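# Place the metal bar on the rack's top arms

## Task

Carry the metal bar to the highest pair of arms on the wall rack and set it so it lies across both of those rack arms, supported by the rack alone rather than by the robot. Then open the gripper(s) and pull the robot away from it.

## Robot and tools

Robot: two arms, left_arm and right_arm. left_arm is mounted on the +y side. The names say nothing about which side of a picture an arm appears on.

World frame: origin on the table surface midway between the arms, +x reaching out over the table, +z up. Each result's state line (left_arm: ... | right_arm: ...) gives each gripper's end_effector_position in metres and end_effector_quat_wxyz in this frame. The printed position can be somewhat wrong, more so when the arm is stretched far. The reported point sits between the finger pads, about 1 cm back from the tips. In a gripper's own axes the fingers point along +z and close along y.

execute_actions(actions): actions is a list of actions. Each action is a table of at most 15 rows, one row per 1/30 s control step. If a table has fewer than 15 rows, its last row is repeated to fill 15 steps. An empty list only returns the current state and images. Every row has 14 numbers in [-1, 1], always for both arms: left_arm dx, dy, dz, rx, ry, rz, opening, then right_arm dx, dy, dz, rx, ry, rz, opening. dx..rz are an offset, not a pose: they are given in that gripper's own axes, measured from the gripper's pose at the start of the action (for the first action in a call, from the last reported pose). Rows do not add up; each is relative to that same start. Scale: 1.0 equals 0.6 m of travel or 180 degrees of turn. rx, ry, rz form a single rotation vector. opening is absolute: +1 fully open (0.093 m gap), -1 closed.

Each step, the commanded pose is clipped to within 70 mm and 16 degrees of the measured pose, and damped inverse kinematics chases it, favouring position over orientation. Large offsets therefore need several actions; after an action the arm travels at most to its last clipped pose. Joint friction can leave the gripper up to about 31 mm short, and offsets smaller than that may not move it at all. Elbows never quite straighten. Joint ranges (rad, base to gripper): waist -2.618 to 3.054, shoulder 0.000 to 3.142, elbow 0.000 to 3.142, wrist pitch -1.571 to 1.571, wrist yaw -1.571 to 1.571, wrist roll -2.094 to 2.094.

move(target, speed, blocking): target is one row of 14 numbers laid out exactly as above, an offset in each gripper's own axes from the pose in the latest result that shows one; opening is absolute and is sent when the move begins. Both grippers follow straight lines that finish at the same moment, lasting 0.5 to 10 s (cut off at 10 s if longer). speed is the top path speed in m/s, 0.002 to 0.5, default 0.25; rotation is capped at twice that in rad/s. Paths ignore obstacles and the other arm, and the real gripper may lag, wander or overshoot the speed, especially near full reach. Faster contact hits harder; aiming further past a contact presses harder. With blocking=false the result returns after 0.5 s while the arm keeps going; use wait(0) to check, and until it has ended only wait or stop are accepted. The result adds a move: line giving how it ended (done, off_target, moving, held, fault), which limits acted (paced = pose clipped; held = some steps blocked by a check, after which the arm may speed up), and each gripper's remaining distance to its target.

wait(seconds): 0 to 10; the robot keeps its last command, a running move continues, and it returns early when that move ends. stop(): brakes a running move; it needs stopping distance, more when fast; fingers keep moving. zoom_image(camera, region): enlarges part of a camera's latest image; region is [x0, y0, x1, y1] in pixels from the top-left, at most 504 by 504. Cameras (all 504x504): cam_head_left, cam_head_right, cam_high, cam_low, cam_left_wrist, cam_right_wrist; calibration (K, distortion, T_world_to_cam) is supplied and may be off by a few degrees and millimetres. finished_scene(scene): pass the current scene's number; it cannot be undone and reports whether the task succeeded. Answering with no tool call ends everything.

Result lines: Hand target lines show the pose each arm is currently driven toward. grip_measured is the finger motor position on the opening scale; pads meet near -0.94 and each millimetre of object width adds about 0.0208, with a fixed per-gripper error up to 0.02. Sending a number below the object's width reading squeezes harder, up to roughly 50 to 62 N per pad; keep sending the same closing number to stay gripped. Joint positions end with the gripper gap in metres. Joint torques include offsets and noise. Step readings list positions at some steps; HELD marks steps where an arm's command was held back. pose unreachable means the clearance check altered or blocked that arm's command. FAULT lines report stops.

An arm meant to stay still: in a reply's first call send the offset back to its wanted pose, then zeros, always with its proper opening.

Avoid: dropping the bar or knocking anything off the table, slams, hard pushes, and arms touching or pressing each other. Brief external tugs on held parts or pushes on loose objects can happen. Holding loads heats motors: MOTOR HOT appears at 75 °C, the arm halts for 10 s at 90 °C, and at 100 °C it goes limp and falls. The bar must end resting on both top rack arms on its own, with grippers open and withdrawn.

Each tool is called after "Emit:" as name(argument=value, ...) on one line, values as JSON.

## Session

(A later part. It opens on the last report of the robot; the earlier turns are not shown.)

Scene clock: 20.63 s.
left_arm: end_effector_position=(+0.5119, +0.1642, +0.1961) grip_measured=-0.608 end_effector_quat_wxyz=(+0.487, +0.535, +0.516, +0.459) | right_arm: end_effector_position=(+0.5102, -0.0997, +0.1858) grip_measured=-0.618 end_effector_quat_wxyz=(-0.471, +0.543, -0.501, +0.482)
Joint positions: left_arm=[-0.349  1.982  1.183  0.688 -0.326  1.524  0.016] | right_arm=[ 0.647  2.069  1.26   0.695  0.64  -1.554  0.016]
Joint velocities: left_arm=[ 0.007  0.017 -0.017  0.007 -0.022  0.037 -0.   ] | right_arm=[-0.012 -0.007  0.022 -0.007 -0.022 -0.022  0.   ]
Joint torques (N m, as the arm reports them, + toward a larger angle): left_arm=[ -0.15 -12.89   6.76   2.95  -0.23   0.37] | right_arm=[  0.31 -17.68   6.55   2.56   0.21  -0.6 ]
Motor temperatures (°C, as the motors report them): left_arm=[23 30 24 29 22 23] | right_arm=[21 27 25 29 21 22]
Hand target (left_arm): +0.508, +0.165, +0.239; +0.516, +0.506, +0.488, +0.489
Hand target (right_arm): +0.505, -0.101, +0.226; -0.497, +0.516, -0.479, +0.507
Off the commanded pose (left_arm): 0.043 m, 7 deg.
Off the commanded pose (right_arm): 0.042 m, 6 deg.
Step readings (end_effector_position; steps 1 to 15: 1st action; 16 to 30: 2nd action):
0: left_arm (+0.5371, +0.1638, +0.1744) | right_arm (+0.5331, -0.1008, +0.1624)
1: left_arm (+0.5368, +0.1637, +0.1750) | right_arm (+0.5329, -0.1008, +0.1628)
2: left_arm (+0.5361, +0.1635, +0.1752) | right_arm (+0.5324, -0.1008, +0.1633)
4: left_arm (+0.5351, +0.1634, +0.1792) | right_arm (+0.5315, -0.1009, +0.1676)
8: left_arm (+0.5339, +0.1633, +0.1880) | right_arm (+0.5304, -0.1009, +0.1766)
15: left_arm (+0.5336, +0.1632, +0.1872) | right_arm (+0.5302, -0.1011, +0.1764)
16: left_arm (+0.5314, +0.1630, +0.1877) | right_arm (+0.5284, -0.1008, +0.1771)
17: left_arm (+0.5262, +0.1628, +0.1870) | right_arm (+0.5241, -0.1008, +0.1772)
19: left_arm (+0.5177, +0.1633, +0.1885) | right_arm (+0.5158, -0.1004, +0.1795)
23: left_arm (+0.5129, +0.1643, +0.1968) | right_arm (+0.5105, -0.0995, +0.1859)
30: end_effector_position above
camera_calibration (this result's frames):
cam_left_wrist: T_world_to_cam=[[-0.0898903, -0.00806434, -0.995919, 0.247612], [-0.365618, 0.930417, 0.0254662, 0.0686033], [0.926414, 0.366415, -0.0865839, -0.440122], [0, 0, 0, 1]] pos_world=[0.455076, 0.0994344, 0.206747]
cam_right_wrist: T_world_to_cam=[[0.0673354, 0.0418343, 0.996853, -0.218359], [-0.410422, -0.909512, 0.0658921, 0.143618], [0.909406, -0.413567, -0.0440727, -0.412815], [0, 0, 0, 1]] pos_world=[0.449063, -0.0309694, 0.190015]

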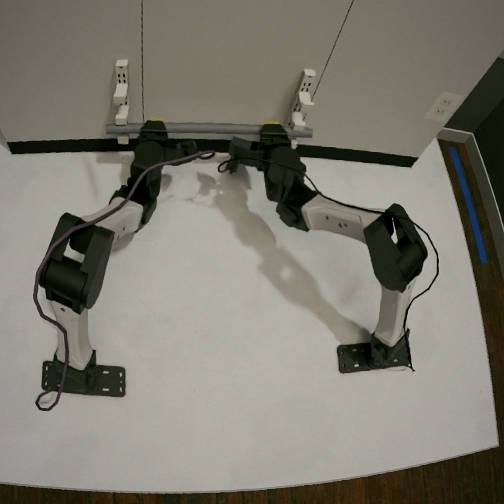

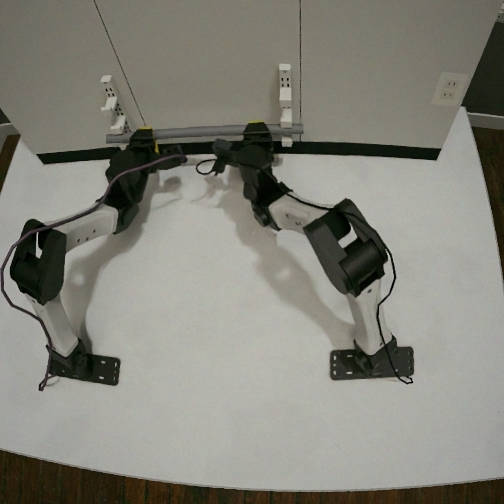

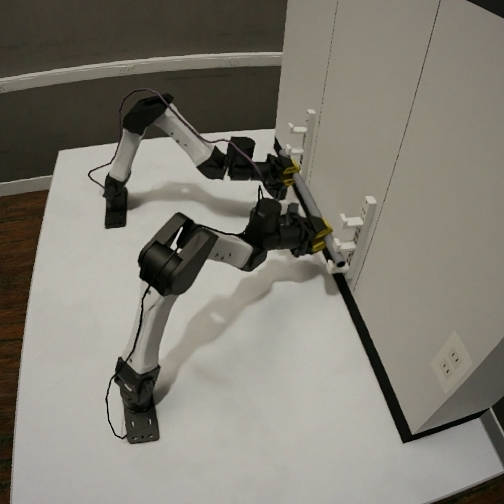

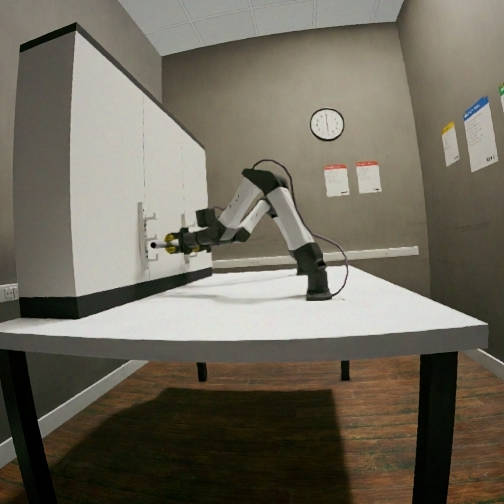

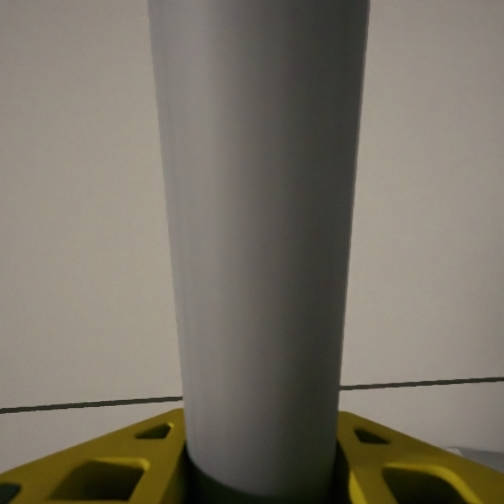

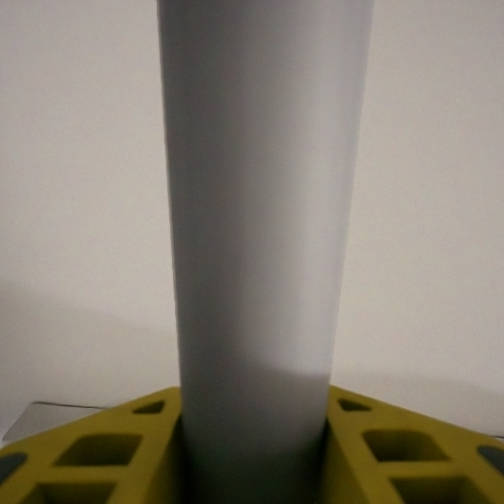

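Emit:
execute_actions(actions=[[[0,0.055,-0.055,-0.04,0,0,-0.7,0,-0.048,-0.06,0.034,0,0,-0.7]],[[0,0.065,-0.055,-0.04,0,0,-0.7,0,-0.06,-0.06,0.034,0,0,-0.7]],[[0,0.17,-0.02,-0.04,0,0,-0.7,0,-0.165,-0.02,0.034,0,0,-0.7]],[[0,0.17,-0.02,-0.04,0,0,-0.7,0,-0.165,-0.02,0.034,0,0,-0.7]],[[0,0.17,-0.02,-0.04,0,0,-0.7,0,-0.165,-0.02,0.034,0,0,-0.7]]])

Scene clock: 26.03 s.
left_arm: end_effector_position=(+0.4388, +0.1662, +0.4015) grip_measured=-0.608 end_effector_quat_wxyz=(+0.539, +0.497, +0.469, +0.493) | right_arm: end_effector_position=(+0.4329, -0.0954, +0.3952) grip_measured=-0.618 end_effector_quat_wxyz=(+0.502, -0.492, +0.459, -0.543)
Joint positions: left_arm=[-0.411  1.559  1.35   0.28  -0.364  1.58   0.016] | right_arm=[ 0.794  1.709  1.447  0.4    0.817 -1.745  0.016]
Joint velocities: left_arm=[-0.017 -0.007 -0.002 -0.095 -0.051 -0.139  0.002] | right_arm=[ 0.002 -0.007  0.007 -0.11   0.037 -0.037  0.   ]
Joint torques (N m, as the arm reports them, + toward a larger angle): left_arm=[-0.01 -8.23 10.15  2.73 -0.17  0.31] | right_arm=[  0.93 -11.67  10.63   2.09  -0.16  -0.44]
Motor temperatures (°C, as the motors report them): left_arm=[23 33 25 31 22 23] | right_arm=[21 30 25 31 21 22]
Hand target (left_arm): +0.431, +0.168, +0.433; +0.556, +0.475, +0.452, +0.510
Hand target (right_arm): +0.425, -0.092, +0.423; +0.520, -0.483, +0.441, -0.550
Off the commanded pose (left_arm): 0.033 m, 4 deg.
Off the commanded pose (right_arm): 0.030 m, 3 deg.
Step readings (end_effector_position; steps 1 to 15: 1st action; 16 to 30: 2nd action; 31 to 45: 3rd action; 46 to 60: 4th action; 61 to 75: 5th action):
0: left_arm (+0.5119, +0.1642, +0.1961) | right_arm (+0.5102, -0.0997, +0.1858)
1: left_arm (+0.5090, +0.1640, +0.1954) | right_arm (+0.5074, -0.0994, +0.1853)
2: left_arm (+0.5023, +0.1638, +0.1935) | right_arm (+0.5012, -0.0996, +0.1839)
4: left_arm (+0.4912, +0.1643, +0.1887) | right_arm (+0.4889, -0.0992, +0.1800)
8: left_arm (+0.4851, +0.1646, +0.1853) | right_arm (+0.4819, -0.0991, +0.1773)
15: left_arm (+0.4851, +0.1644, +0.1890) | right_arm (+0.4820, -0.0993, +0.1806)
16: left_arm (+0.4822, +0.1643, +0.1890) | right_arm (+0.4795, -0.0990, +0.1810)
17: left_arm (+0.4758, +0.1641, +0.1881) | right_arm (+0.4736, -0.0990, +0.1807)
19: left_arm (+0.4648, +0.1647, +0.1871) | right_arm (+0.4618, -0.0987, +0.1804)
23: left_arm (+0.4590, +0.1649, +0.1907) | right_arm (+0.4550, -0.0986, +0.1839)
30: left_arm (+0.4589, +0.1644, +0.1934) | right_arm (+0.4550, -0.0989, +0.1877)
31: left_arm (+0.4581, +0.1645, +0.1952) | right_arm (+0.4544, -0.0993, +0.1892)
32: left_arm (+0.4561, +0.1643, +0.1970) | right_arm (+0.4528, -0.0994, +0.1912)
34: left_arm (+0.4525, +0.1642, +0.2104) | right_arm (+0.4496, -0.0993, +0.2043)
38: left_arm (+0.4515, +0.1645, +0.2508) | right_arm (+0.4480, -0.0986, +0.2438)
45: left_arm (+0.4531, +0.1640, +0.2631) | right_arm (+0.4492, -0.0988, +0.2572)
46: left_arm (+0.4527, +0.1642, +0.2636) | right_arm (+0.4488, -0.0987, +0.2578)
47: left_arm (+0.4518, +0.1644, +0.2649) | right_arm (+0.4481, -0.0987, +0.2594)
49: left_arm (+0.4495, +0.1651, +0.2772) | right_arm (+0.4459, -0.0979, +0.2713)
53: left_arm (+0.4466, +0.1656, +0.3157) | right_arm (+0.4422, -0.0970, +0.3087)
60: left_arm (+0.4466, +0.1649, +0.3323) | right_arm (+0.4420, -0.0974, +0.3262)
61: left_arm (+0.4466, +0.1649, +0.3325) | right_arm (+0.4418, -0.0973, +0.3268)
62: left_arm (+0.4468, +0.1649, +0.3340) | right_arm (+0.4418, -0.0971, +0.3286)
64: left_arm (+0.4457, +0.1656, +0.3462) | right_arm (+0.4405, -0.0964, +0.3403)
68: left_arm (+0.4413, +0.1669, +0.3824) | right_arm (+0.4350, -0.0948, +0.3756)
75: end_effector_position above
camera_calibration (this result's frames):
cam_left_wrist: T_world_to_cam=[[0.0796179, -0.0229918, -0.99656, 0.373991], [-0.340271, 0.939058, -0.0488504, 0.051988], [0.936951, 0.34299, 0.0669424, -0.417663], [0, 0, 0, 1]] pos_world=[0.379243, 0.103033, 0.403203]
cam_right_wrist: T_world_to_cam=[[-0.115646, 0.0624669, 0.991324, -0.338729], [-0.446309, -0.894869, 0.00432354, 0.143256], [0.887375, -0.441937, 0.131367, -0.394025], [0, 0, 0, 1]] pos_world=[0.374412, -0.02478, 0.386933]

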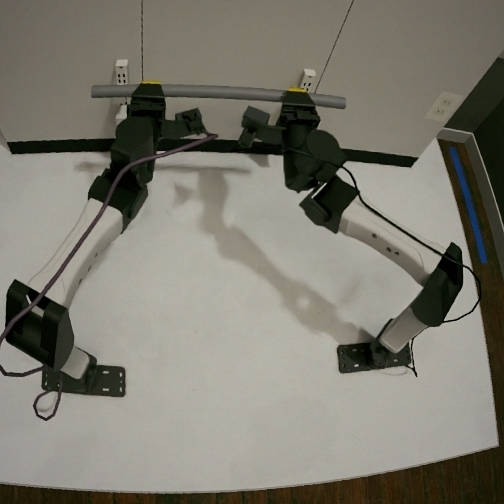

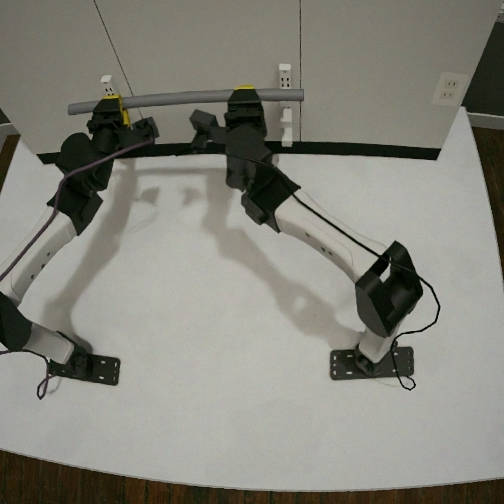

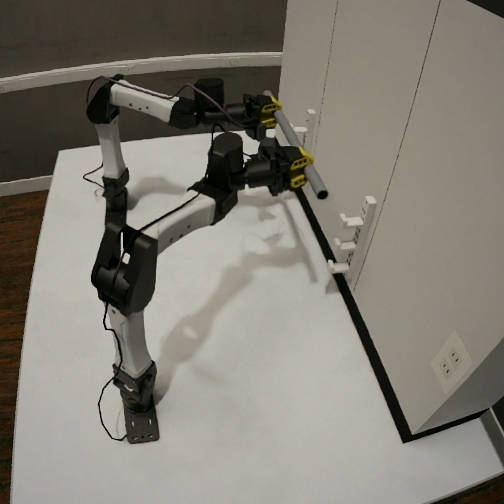

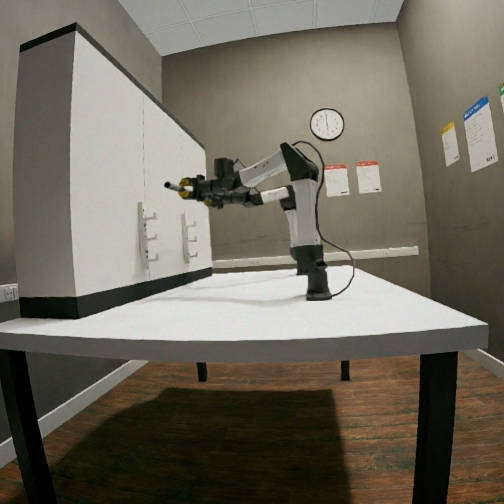

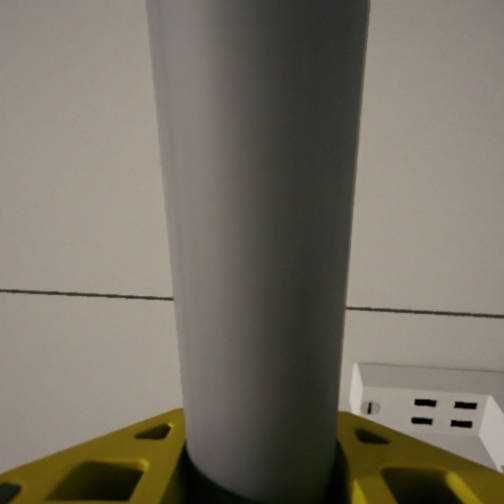

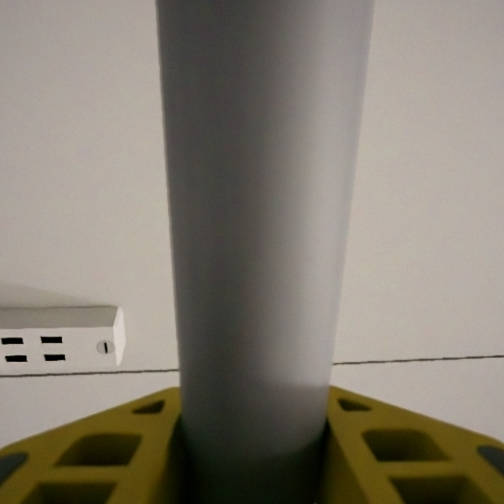

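Plenty high; sag is acceptable in a move.

Emit:
move(target=[0.01,-0.02,0.148,0,0,0,-0.7,0,0.04,0.15,0,0,0,-0.7], speed=0.1)

Emit:
zoom_image(camera="cam_low", region=[120,160,240,260])

Scene clock: 28.93 s.
left_arm: end_effector_position=(+0.5280, +0.1639, +0.3495) grip_measured=-0.608 end_effector_quat_wxyz=(+0.510, +0.524, +0.499, +0.465) | right_arm: end_effector_position=(+0.5237, -0.0986, +0.3417) grip_measured=-0.618 end_effector_quat_wxyz=(+0.478, -0.510, +0.487, -0.524)
Joint positions: left_arm=[-0.328  1.879  1.624  0.206 -0.285  1.536  0.016] | right_arm=[ 0.647  1.97   1.666  0.311  0.695 -1.644  0.016]
Joint velocities: left_arm=[ 0.002 -0.002  0.017 -0.037 -0.007  0.007 -0.001] | right_arm=[ 0.007  0.002  0.027 -0.007 -0.007  0.007 -0.001]
Joint torques (N m, as the arm reports them, + toward a larger angle): left_arm=[  0.26 -10.78  10.67   2.72  -0.11   0.32] | right_arm=[ -0.7  -14.25  11.45   2.22  -0.2   -0.51]
Motor temperatures (°C, as the motors report them): left_arm=[23 33 26 32 22 23] | right_arm=[21 30 26 31 21 22]
Hand target (left_arm): +0.524, +0.167, +0.394; +0.538, +0.497, +0.470, +0.493
Hand target (right_arm): +0.522, -0.098, +0.380; +0.502, -0.492, +0.462, -0.541
Off the commanded pose (left_arm): 0.046 m, 7 deg.
Off the commanded pose (right_arm): 0.038 m, 5 deg.
move: off_target (left_arm, right_arm)
camera_calibration (this result's frames):
cam_left_wrist: T_world_to_cam=[[-0.0338437, -0.0202771, -0.999221, 0.375434], [-0.346176, 0.938141, -0.0073126, 0.070777], [0.937559, 0.345659, -0.0387696, -0.460825], [0, 0, 0, 1]] pos_world=[0.469258, 0.100502, 0.357793]
cam_right_wrist: T_world_to_cam=[[-0.0258209, 0.0581301, 0.997975, -0.324743], [-0.461695, -0.886151, 0.0396711, 0.177975], [0.886663, -0.459736, 0.0497196, -0.442381], [0, 0, 0, 1]] pos_world=[0.466028, -0.0267879, 0.33902]

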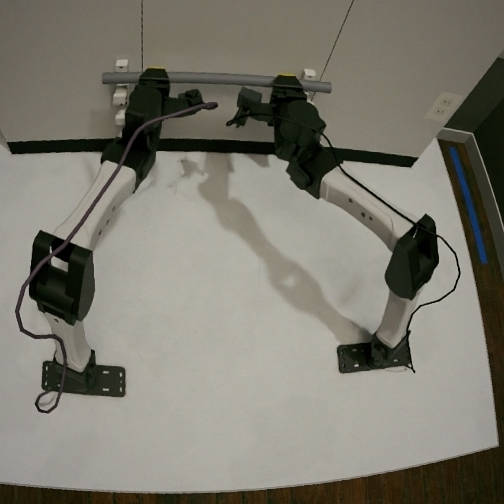

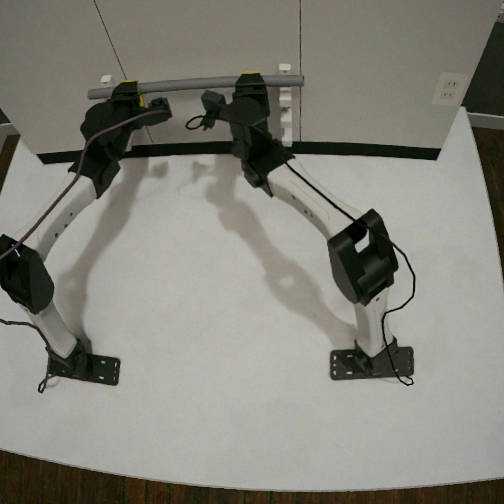

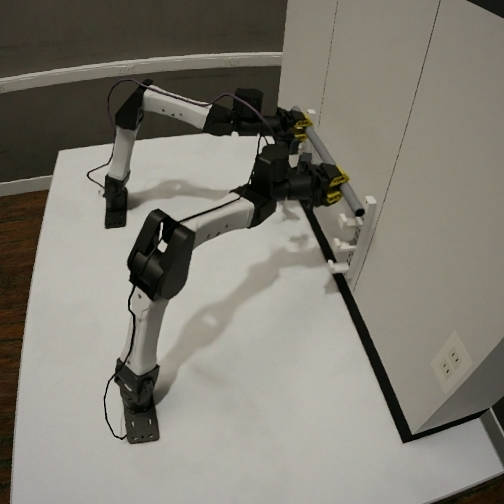

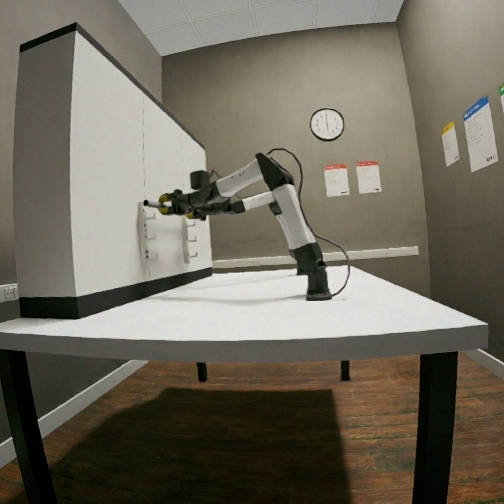

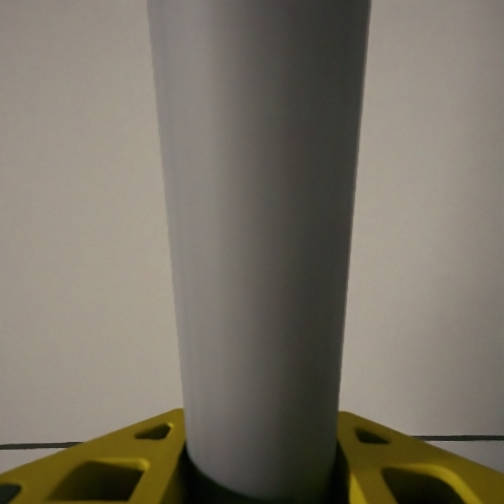

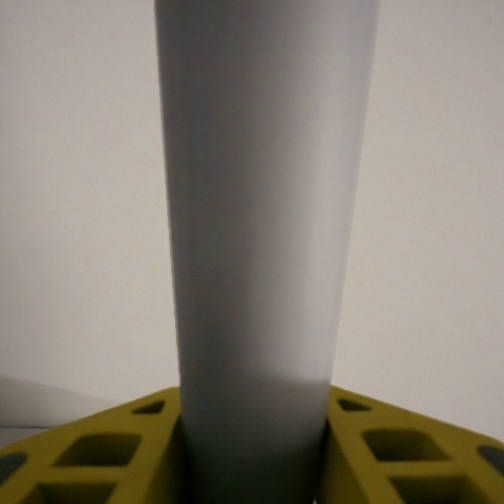

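Region (120, 160, 240, 260) of cam_low's 504x504 image, scaled by 4.200, with more detail than that image has.

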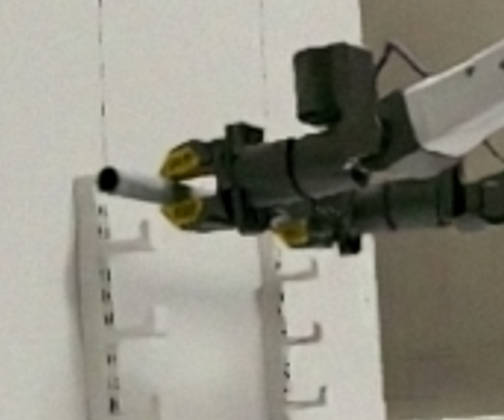

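Emit:
execute_actions(actions=[[[0,0.055,0.012,-0.035,0,0,-0.7,0,-0.035,0.014,0.028,0,0,-0.7]],[[0,0.04,0,-0.035,0,0,-0.7,0,-0.03,0.003,0.028,0,0,-0.7]],[[0,0.04,0,-0.035,0,0,-0.7,0,-0.03,0.003,0.028,0,0,-0.7]],[[0,0.03,0,-0.025,0,0,-0.7,0,-0.02,0,0.02,0,0,-0.7]]])

Scene clock: 32.27 s.
left_arm: end_effector_position=(+0.5435, +0.1677, +0.3174) grip_measured=-0.608 end_effector_quat_wxyz=(+0.511, +0.513, +0.506, +0.468) | right_arm: end_effector_position=(+0.5401, -0.0945, +0.3143) grip_measured=-0.618 end_effector_quat_wxyz=(+0.472, -0.507, +0.487, -0.532)
Joint positions: left_arm=[-0.315  1.944  1.575  0.329 -0.291  1.522  0.016] | right_arm=[ 0.636  2.051  1.668  0.397  0.7   -1.66   0.016]
Joint velocities: left_arm=[-0.017 -0.017 -0.002 -0.022  0.022 -0.007 -0.   ] | right_arm=[-0.002  0.002 -0.007 -0.007 -0.051  0.022 -0.   ]
Joint torques (N m, as the arm reports them, + toward a larger angle): left_arm=[ -0.01 -10.8    7.65   2.98  -0.12   0.27] | right_arm=[ -0.16 -15.02   7.11   2.51  -0.02  -0.38]
Motor temperatures (°C, as the motors report them): left_arm=[23 34 27 33 22 23] | right_arm=[21 31 27 32 21 22]
Hand target (left_arm): +0.541, +0.168, +0.344; +0.532, +0.493, +0.483, +0.490
Hand target (right_arm): +0.537, -0.096, +0.333; +0.490, -0.490, +0.472, -0.546
Off the commanded pose (left_arm): 0.027 m, 5 deg.
Off the commanded pose (right_arm): 0.019 m, 4 deg.
Step readings (end_effector_position; steps 1 to 15: 1st action; 16 to 30: 2nd action; 31 to 45: 3rd action; 46 to 60: 4th action):
0: left_arm (+0.5280, +0.1639, +0.3501) | right_arm (+0.5237, -0.0986, +0.3423)
1: left_arm (+0.5287, +0.1637, +0.3492) | right_arm (+0.5243, -0.0985, +0.3415)
2: left_arm (+0.5298, +0.1638, +0.3489) | right_arm (+0.5252, -0.0986, +0.3412)
4: left_arm (+0.5322, +0.1634, +0.3449) | right_arm (+0.5276, -0.0990, +0.3374)
8: left_arm (+0.5361, +0.1634, +0.3355) | right_arm (+0.5317, -0.0989, +0.3282)
15: left_arm (+0.5366, +0.1634, +0.3352) | right_arm (+0.5322, -0.0990, +0.3280)
16: left_arm (+0.5366, +0.1634, +0.3352) | right_arm (+0.5325, -0.0990, +0.3279)
17: left_arm (+0.5367, +0.1635, +0.3353) | right_arm (+0.5328, -0.0987, +0.3281)
19: left_arm (+0.5373, +0.1642, +0.3344) | right_arm (+0.5334, -0.0982, +0.3276)
23: left_arm (+0.5390, +0.1648, +0.3309) | right_arm (+0.5346, -0.0975, +0.3248)
30: left_arm (+0.5393, +0.1650, +0.3310) | right_arm (+0.5349, -0.0973, +0.3247)
31: left_arm (+0.5393, +0.1650, +0.3309) | right_arm (+0.5351, -0.0973, +0.3248)
32: left_arm (+0.5393, +0.1651, +0.3312) | right_arm (+0.5354, -0.0970, +0.3251)
34: left_arm (+0.5398, +0.1658, +0.3298) | right_arm (+0.5361, -0.0965, +0.3243)
38: left_arm (+0.5416, +0.1667, +0.3259) | right_arm (+0.5374, -0.0958, +0.3211)
45: left_arm (+0.5418, +0.1666, +0.3259) | right_arm (+0.5381, -0.0958, +0.3209)
46: left_arm (+0.5418, +0.1666, +0.3257) | right_arm (+0.5381, -0.0958, +0.3211)
47: left_arm (+0.5417, +0.1666, +0.3253) | right_arm (+0.5382, -0.0957, +0.3207)
49: left_arm (+0.5417, +0.1669, +0.3241) | right_arm (+0.5386, -0.0954, +0.3195)
53: left_arm (+0.5431, +0.1676, +0.3196) | right_arm (+0.5396, -0.0946, +0.3162)
60: end_effector_position above
camera_calibration (this result's frames):
cam_left_wrist: T_world_to_cam=[[-0.0254099, -0.0374239, -0.998976, 0.342138], [-0.364776, 0.930744, -0.0255893, 0.0894337], [0.930749, 0.363752, -0.0373014, -0.477728], [0, 0, 0, 1]] pos_world=[0.485962, 0.103339, 0.326257]
cam_right_wrist: T_world_to_cam=[[-0.0299111, 0.0700533, 0.997095, -0.293566], [-0.476494, -0.8779, 0.047385, 0.196608], [0.878669, -0.473692, 0.0596389, -0.453883], [0, 0, 0, 1]] pos_world=[0.483714, -0.021833, 0.310466]

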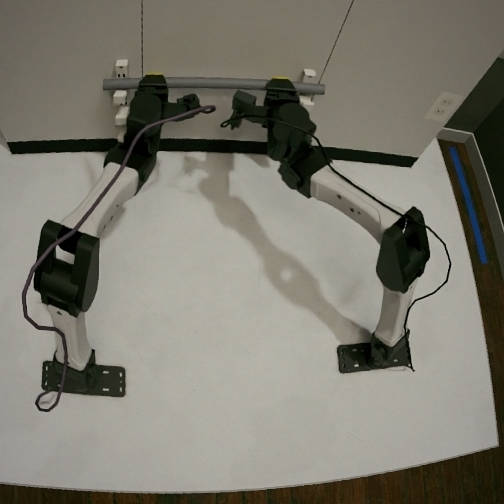

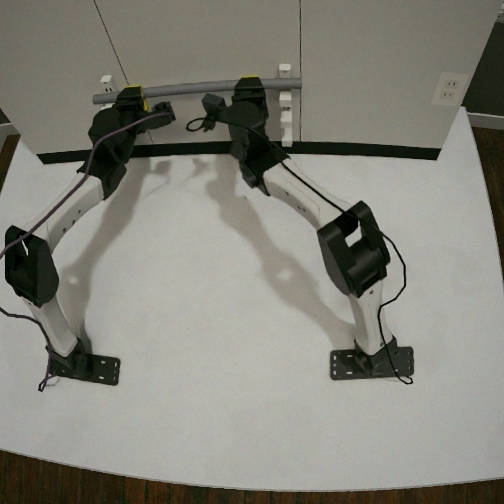

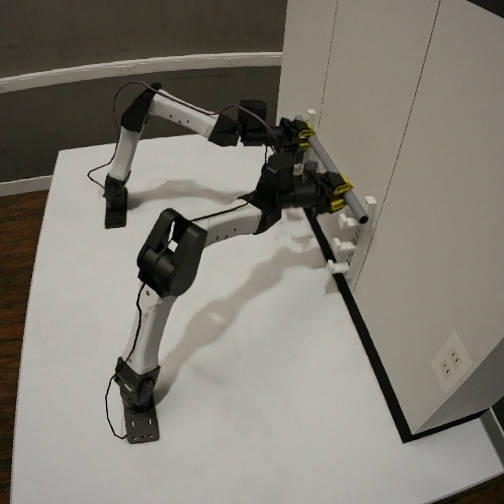

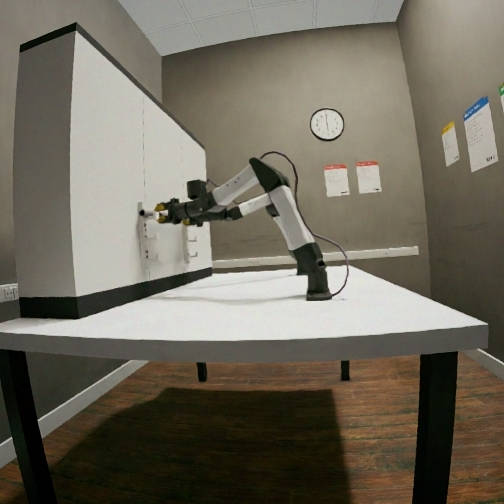

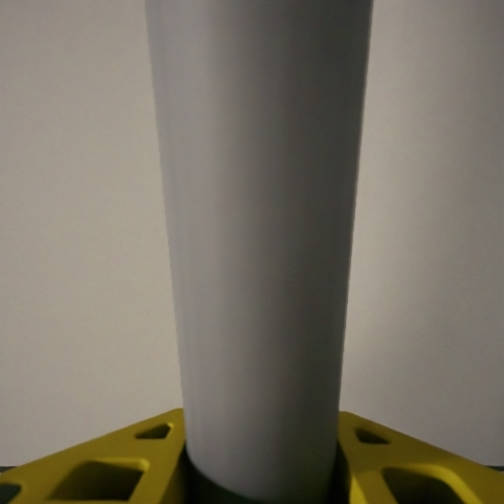

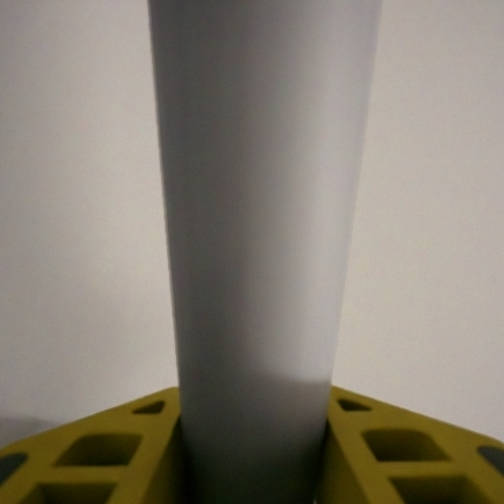

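Emit:
execute_actions(actions=[[[0,0.03,-0.01,-0.025,0,0,-0.7,0,-0.005,-0.01,0.015,0,0,-0.7]],[[0,0.015,0,-0.01,0,0,-0.7,0,0,-0.005,0.01,0,0,-0.7]],[[0,0,0,0,0,0,-0.7,0,0,0,0,0,0,-0.7]],[[0,0,0,0,0,0,0.4,0,0,0,0,0,0,0.4]]])

Emit:
move(target=[0.03,0.005,-0.2,0,0,0,0.4,0.03,0,-0.2,0,0,0,0.4])

Scene clock: 35.93 s.
left_arm: end_effector_position=(+0.5426, +0.1670, +0.3104) grip_measured=+0.398 end_effector_quat_wxyz=(+0.505, +0.523, +0.496, +0.475) | right_arm: end_effector_position=(+0.5380, -0.0960, +0.2959) grip_measured=+0.398 end_effector_quat_wxyz=(+0.483, -0.498, +0.502, -0.517)
Joint positions: left_arm=[-0.315  1.944  1.548  0.354 -0.285  1.555  0.064] | right_arm=[ 0.636  2.051  1.604  0.447  0.699 -1.602  0.064]
Joint velocities: left_arm=[-0.027 -0.022 -0.007  0.007  0.037 -0.051  0.   ] | right_arm=[ 0.002 -0.007 -0.002  0.037  0.007 -0.037  0.   ]
Joint torques (N m, as the arm reports them, + toward a larger angle): left_arm=[-0.01 -9.9   7.3   2.18 -0.16 -0.11] | right_arm=[ -0.23 -14.02   7.79   1.84   0.07  -0.01]
Motor temperatures (°C, as the motors report them): left_arm=[23 35 27 33 22 23] | right_arm=[21 32 27 32 21 22]
Hand target (left_arm): +0.543, +0.167, +0.311; +0.505, +0.523, +0.496, +0.475
Hand target (right_arm): +0.538, -0.096, +0.296; +0.483, -0.498, +0.501, -0.517
Off the commanded pose (left_arm): 0.000 m, 0 deg.
Off the commanded pose (right_arm): 0.000 m, 0 deg.
Step readings (end_effector_position; steps 1 to 15: 1st action; 16 to 30: 2nd action; 31 to 45: 3rd action; 46 to 60: 4th action):
0: left_arm (+0.5435, +0.1677, +0.3175) | right_arm (+0.5401, -0.0945, +0.3143)
1: left_arm (+0.5433, +0.1677, +0.3161) | right_arm (+0.5399, -0.0946, +0.3123)
2: left_arm (+0.5431, +0.1678, +0.3146) | right_arm (+0.5396, -0.0951, +0.3102)
4: left_arm (+0.5428, +0.1676, +0.3135) | right_arm (+0.5390, -0.0956, +0.3047)
8: left_arm (+0.5427, +0.1676, +0.3134) | right_arm (+0.5388, -0.0957, +0.3042)
15: left_arm (+0.5427, +0.1676, +0.3135) | right_arm (+0.5388, -0.0957, +0.3043)
16: left_arm (+0.5427, +0.1674, +0.3133) | right_arm (+0.5387, -0.0957, +0.3035)
17: left_arm (+0.5427, +0.1674, +0.3130) | right_arm (+0.5385, -0.0958, +0.3023)
19: left_arm (+0.5426, +0.1673, +0.3121) | right_arm (+0.5381, -0.0960, +0.2992)
23: left_arm (+0.5426, +0.1672, +0.3117) | right_arm (+0.5379, -0.0961, +0.2978)
30: left_arm (+0.5426, +0.1672, +0.3117) | right_arm (+0.5379, -0.0961, +0.2978)
31: left_arm (+0.5426, +0.1672, +0.3111) | right_arm (+0.5380, -0.0960, +0.2971)
32: left_arm (+0.5426, +0.1671, +0.3108) | right_arm (+0.5380, -0.0960, +0.2963)
34: left_arm (+0.5426, +0.1670, +0.3107) | right_arm (+0.5380, -0.0960, +0.2961)
38: left_arm (+0.5426, +0.1670, +0.3107) | right_arm (+0.5380, -0.0960, +0.2961)
45: left_arm (+0.5426, +0.1670, +0.3107) | right_arm (+0.5380, -0.0960, +0.2961)
46: left_arm (+0.5426, +0.1670, +0.3106) | right_arm (+0.5380, -0.0960, +0.2959)
47: left_arm (+0.5426, +0.1670, +0.3106) | right_arm (+0.5380, -0.0960, +0.2959)
49: left_arm (+0.5426, +0.1670, +0.3105) | right_arm (+0.5380, -0.0960, +0.2959)
53: left_arm (+0.5426, +0.1670, +0.3104) | right_arm (+0.5380, -0.0960, +0.2959)
60: end_effector_position above
camera_calibration (this result's frames):
cam_left_wrist: T_world_to_cam=[[-0.0249256, -0.00399479, -0.999681, 0.329518], [-0.357865, 0.933759, 0.00519151, 0.0757488], [0.93344, 0.357881, -0.0247041, -0.481223], [0, 0, 0, 1]] pos_world=[0.484514, 0.102806, 0.317132]
cam_right_wrist: T_world_to_cam=[[-0.0220072, 0.0204892, 0.999548, -0.284963], [-0.474666, -0.880133, 0.0075906, 0.205756], [0.879891, -0.474284, 0.0290948, -0.443237], [0, 0, 0, 1]] pos_world=[0.481395, -0.0232889, 0.296168]

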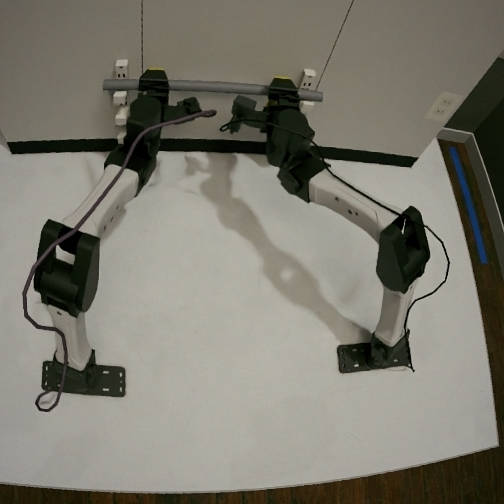

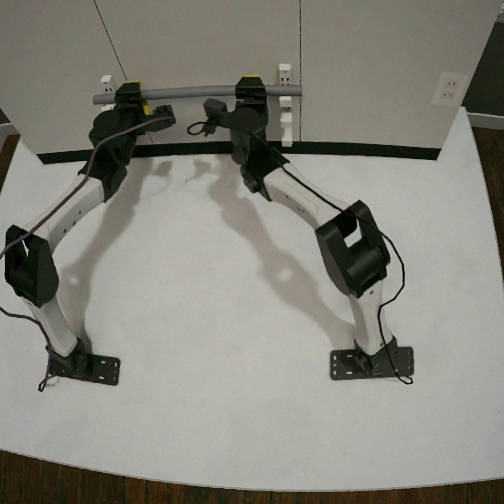

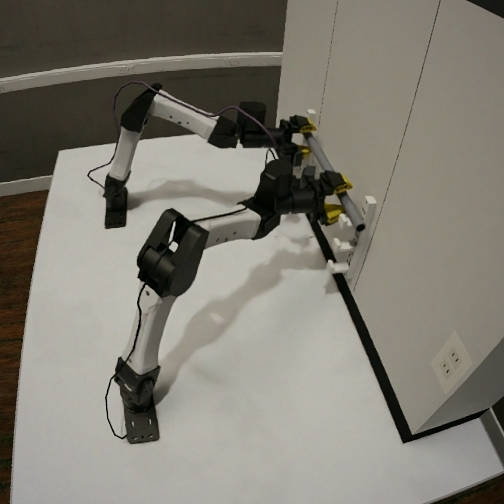

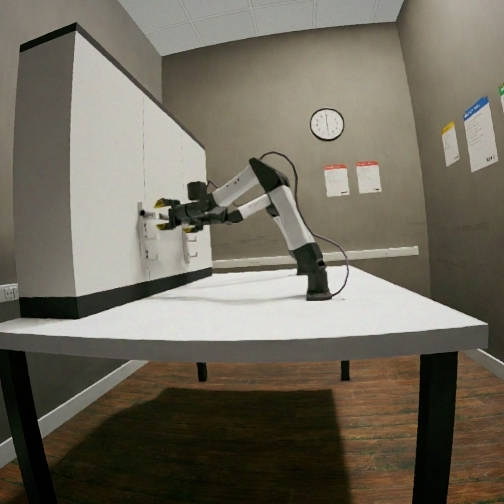

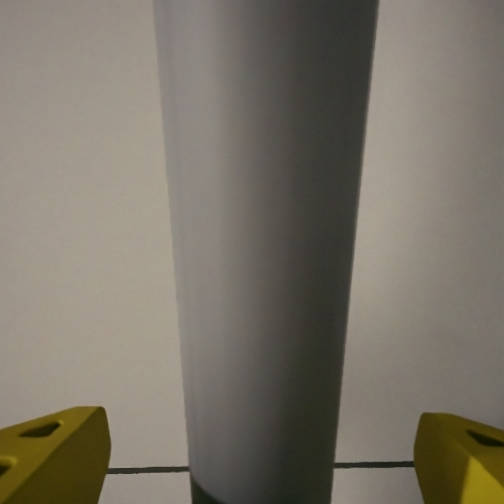

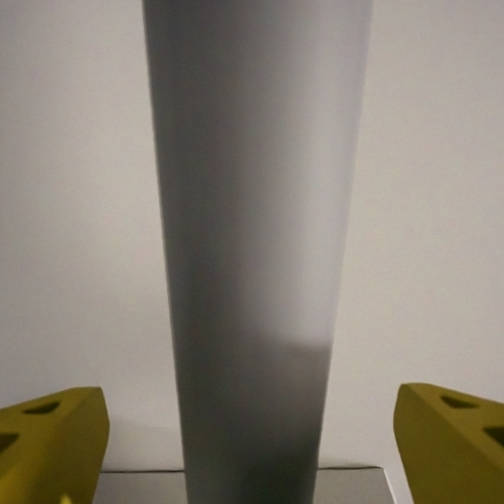

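Scene clock: 37.00 s.
left_arm: end_effector_position=(+0.4283, +0.1920, +0.3153) grip_measured=+0.398 end_effector_quat_wxyz=(+0.500, +0.527, +0.497, +0.474) | right_arm: end_effector_position=(+0.4219, -0.1084, +0.2975) grip_measured=+0.398 end_effector_quat_wxyz=(+0.484, -0.498, +0.501, -0.516)
Joint positions: left_arm=[-0.361  1.504  1.069  0.382 -0.332  1.555  0.064] | right_arm=[ 0.802  1.702  1.146  0.561  0.862 -1.603  0.064]
Joint velocities: left_arm=[-0.002 -0.012 -0.007  0.022 -0.051 -0.022 -0.001] | right_arm=[ 0.012 -0.017  0.007 -0.037 -0.11   0.037 -0.   ]
Joint torques (N m, as the arm reports them, + toward a larger angle): left_arm=[-0.63 -7.3   6.21  2.3  -0.19 -0.14] | right_arm=[  0.28 -11.27   5.78   1.86   0.15  -0.07]
Motor temperatures (°C, as the motors report them): left_arm=[23 35 27 33 22 23] | right_arm=[21 32 27 32 21 22]
Hand target (left_arm): +0.424, +0.191, +0.318; +0.505, +0.524, +0.496, +0.475
Hand target (right_arm): +0.417, -0.111, +0.295; +0.482, -0.498, +0.500, -0.519
Off the commanded pose (left_arm): 0.005 m, 1 deg.
Off the commanded pose (right_arm): 0.005 m, 0 deg.
move: done
camera_calibration (this result's frames):
cam_left_wrist: T_world_to_cam=[[-0.0355185, 0.0024324, -0.999366, 0.334866], [-0.358422, 0.933439, 0.0150106, 0.00870627], [0.932884, 0.358728, -0.0322825, -0.380929], [0, 0, 0, 1]] pos_world=[0.370377, 0.127708, 0.322226]
cam_right_wrist: T_world_to_cam=[[-0.0248259, 0.0184314, 0.999522, -0.287887], [-0.471996, -0.881589, 0.00453339, 0.139324], [0.881251, -0.471658, 0.0305858, -0.347835], [0, 0, 0, 1]] pos_world=[0.365144, -0.0359267, 0.297756]

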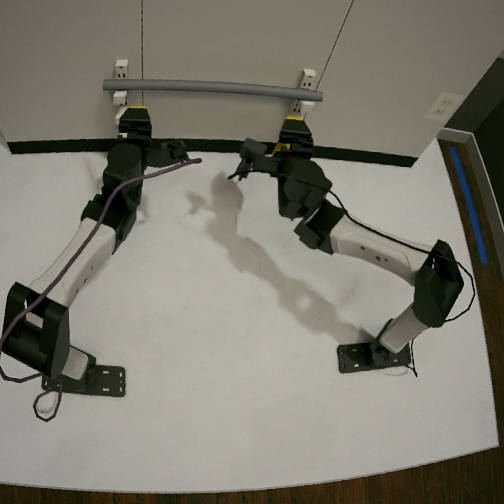

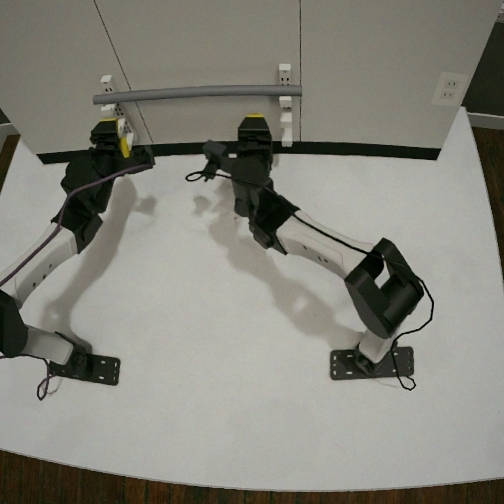

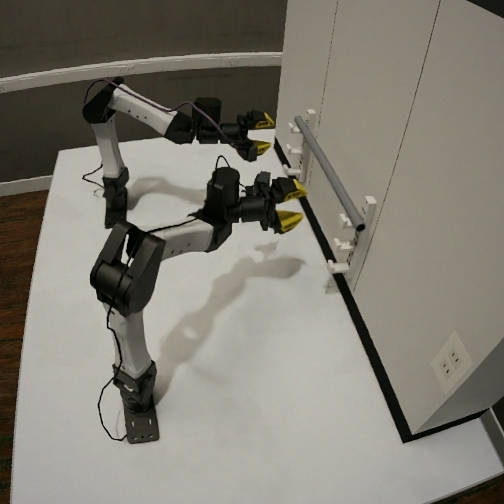

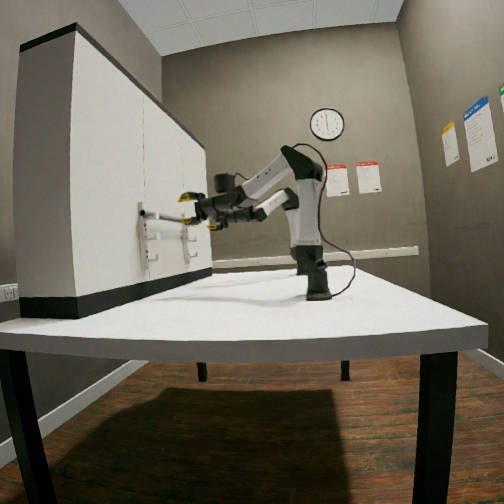

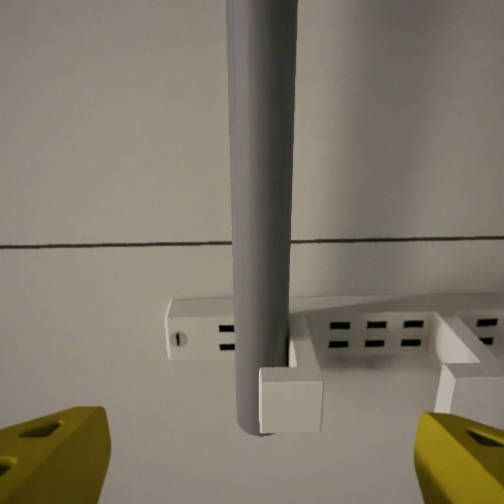

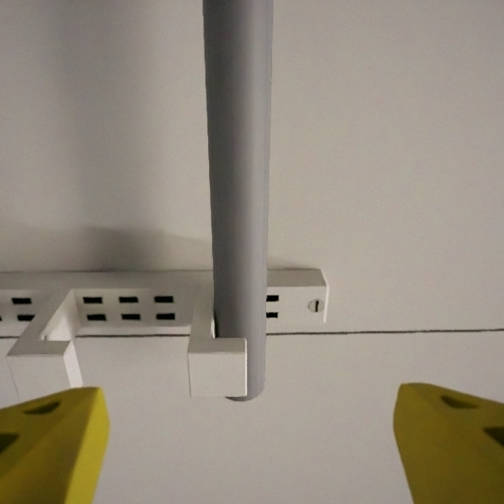

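Emit:
finished_scene(scene=1)

The scene is finished: the task was done.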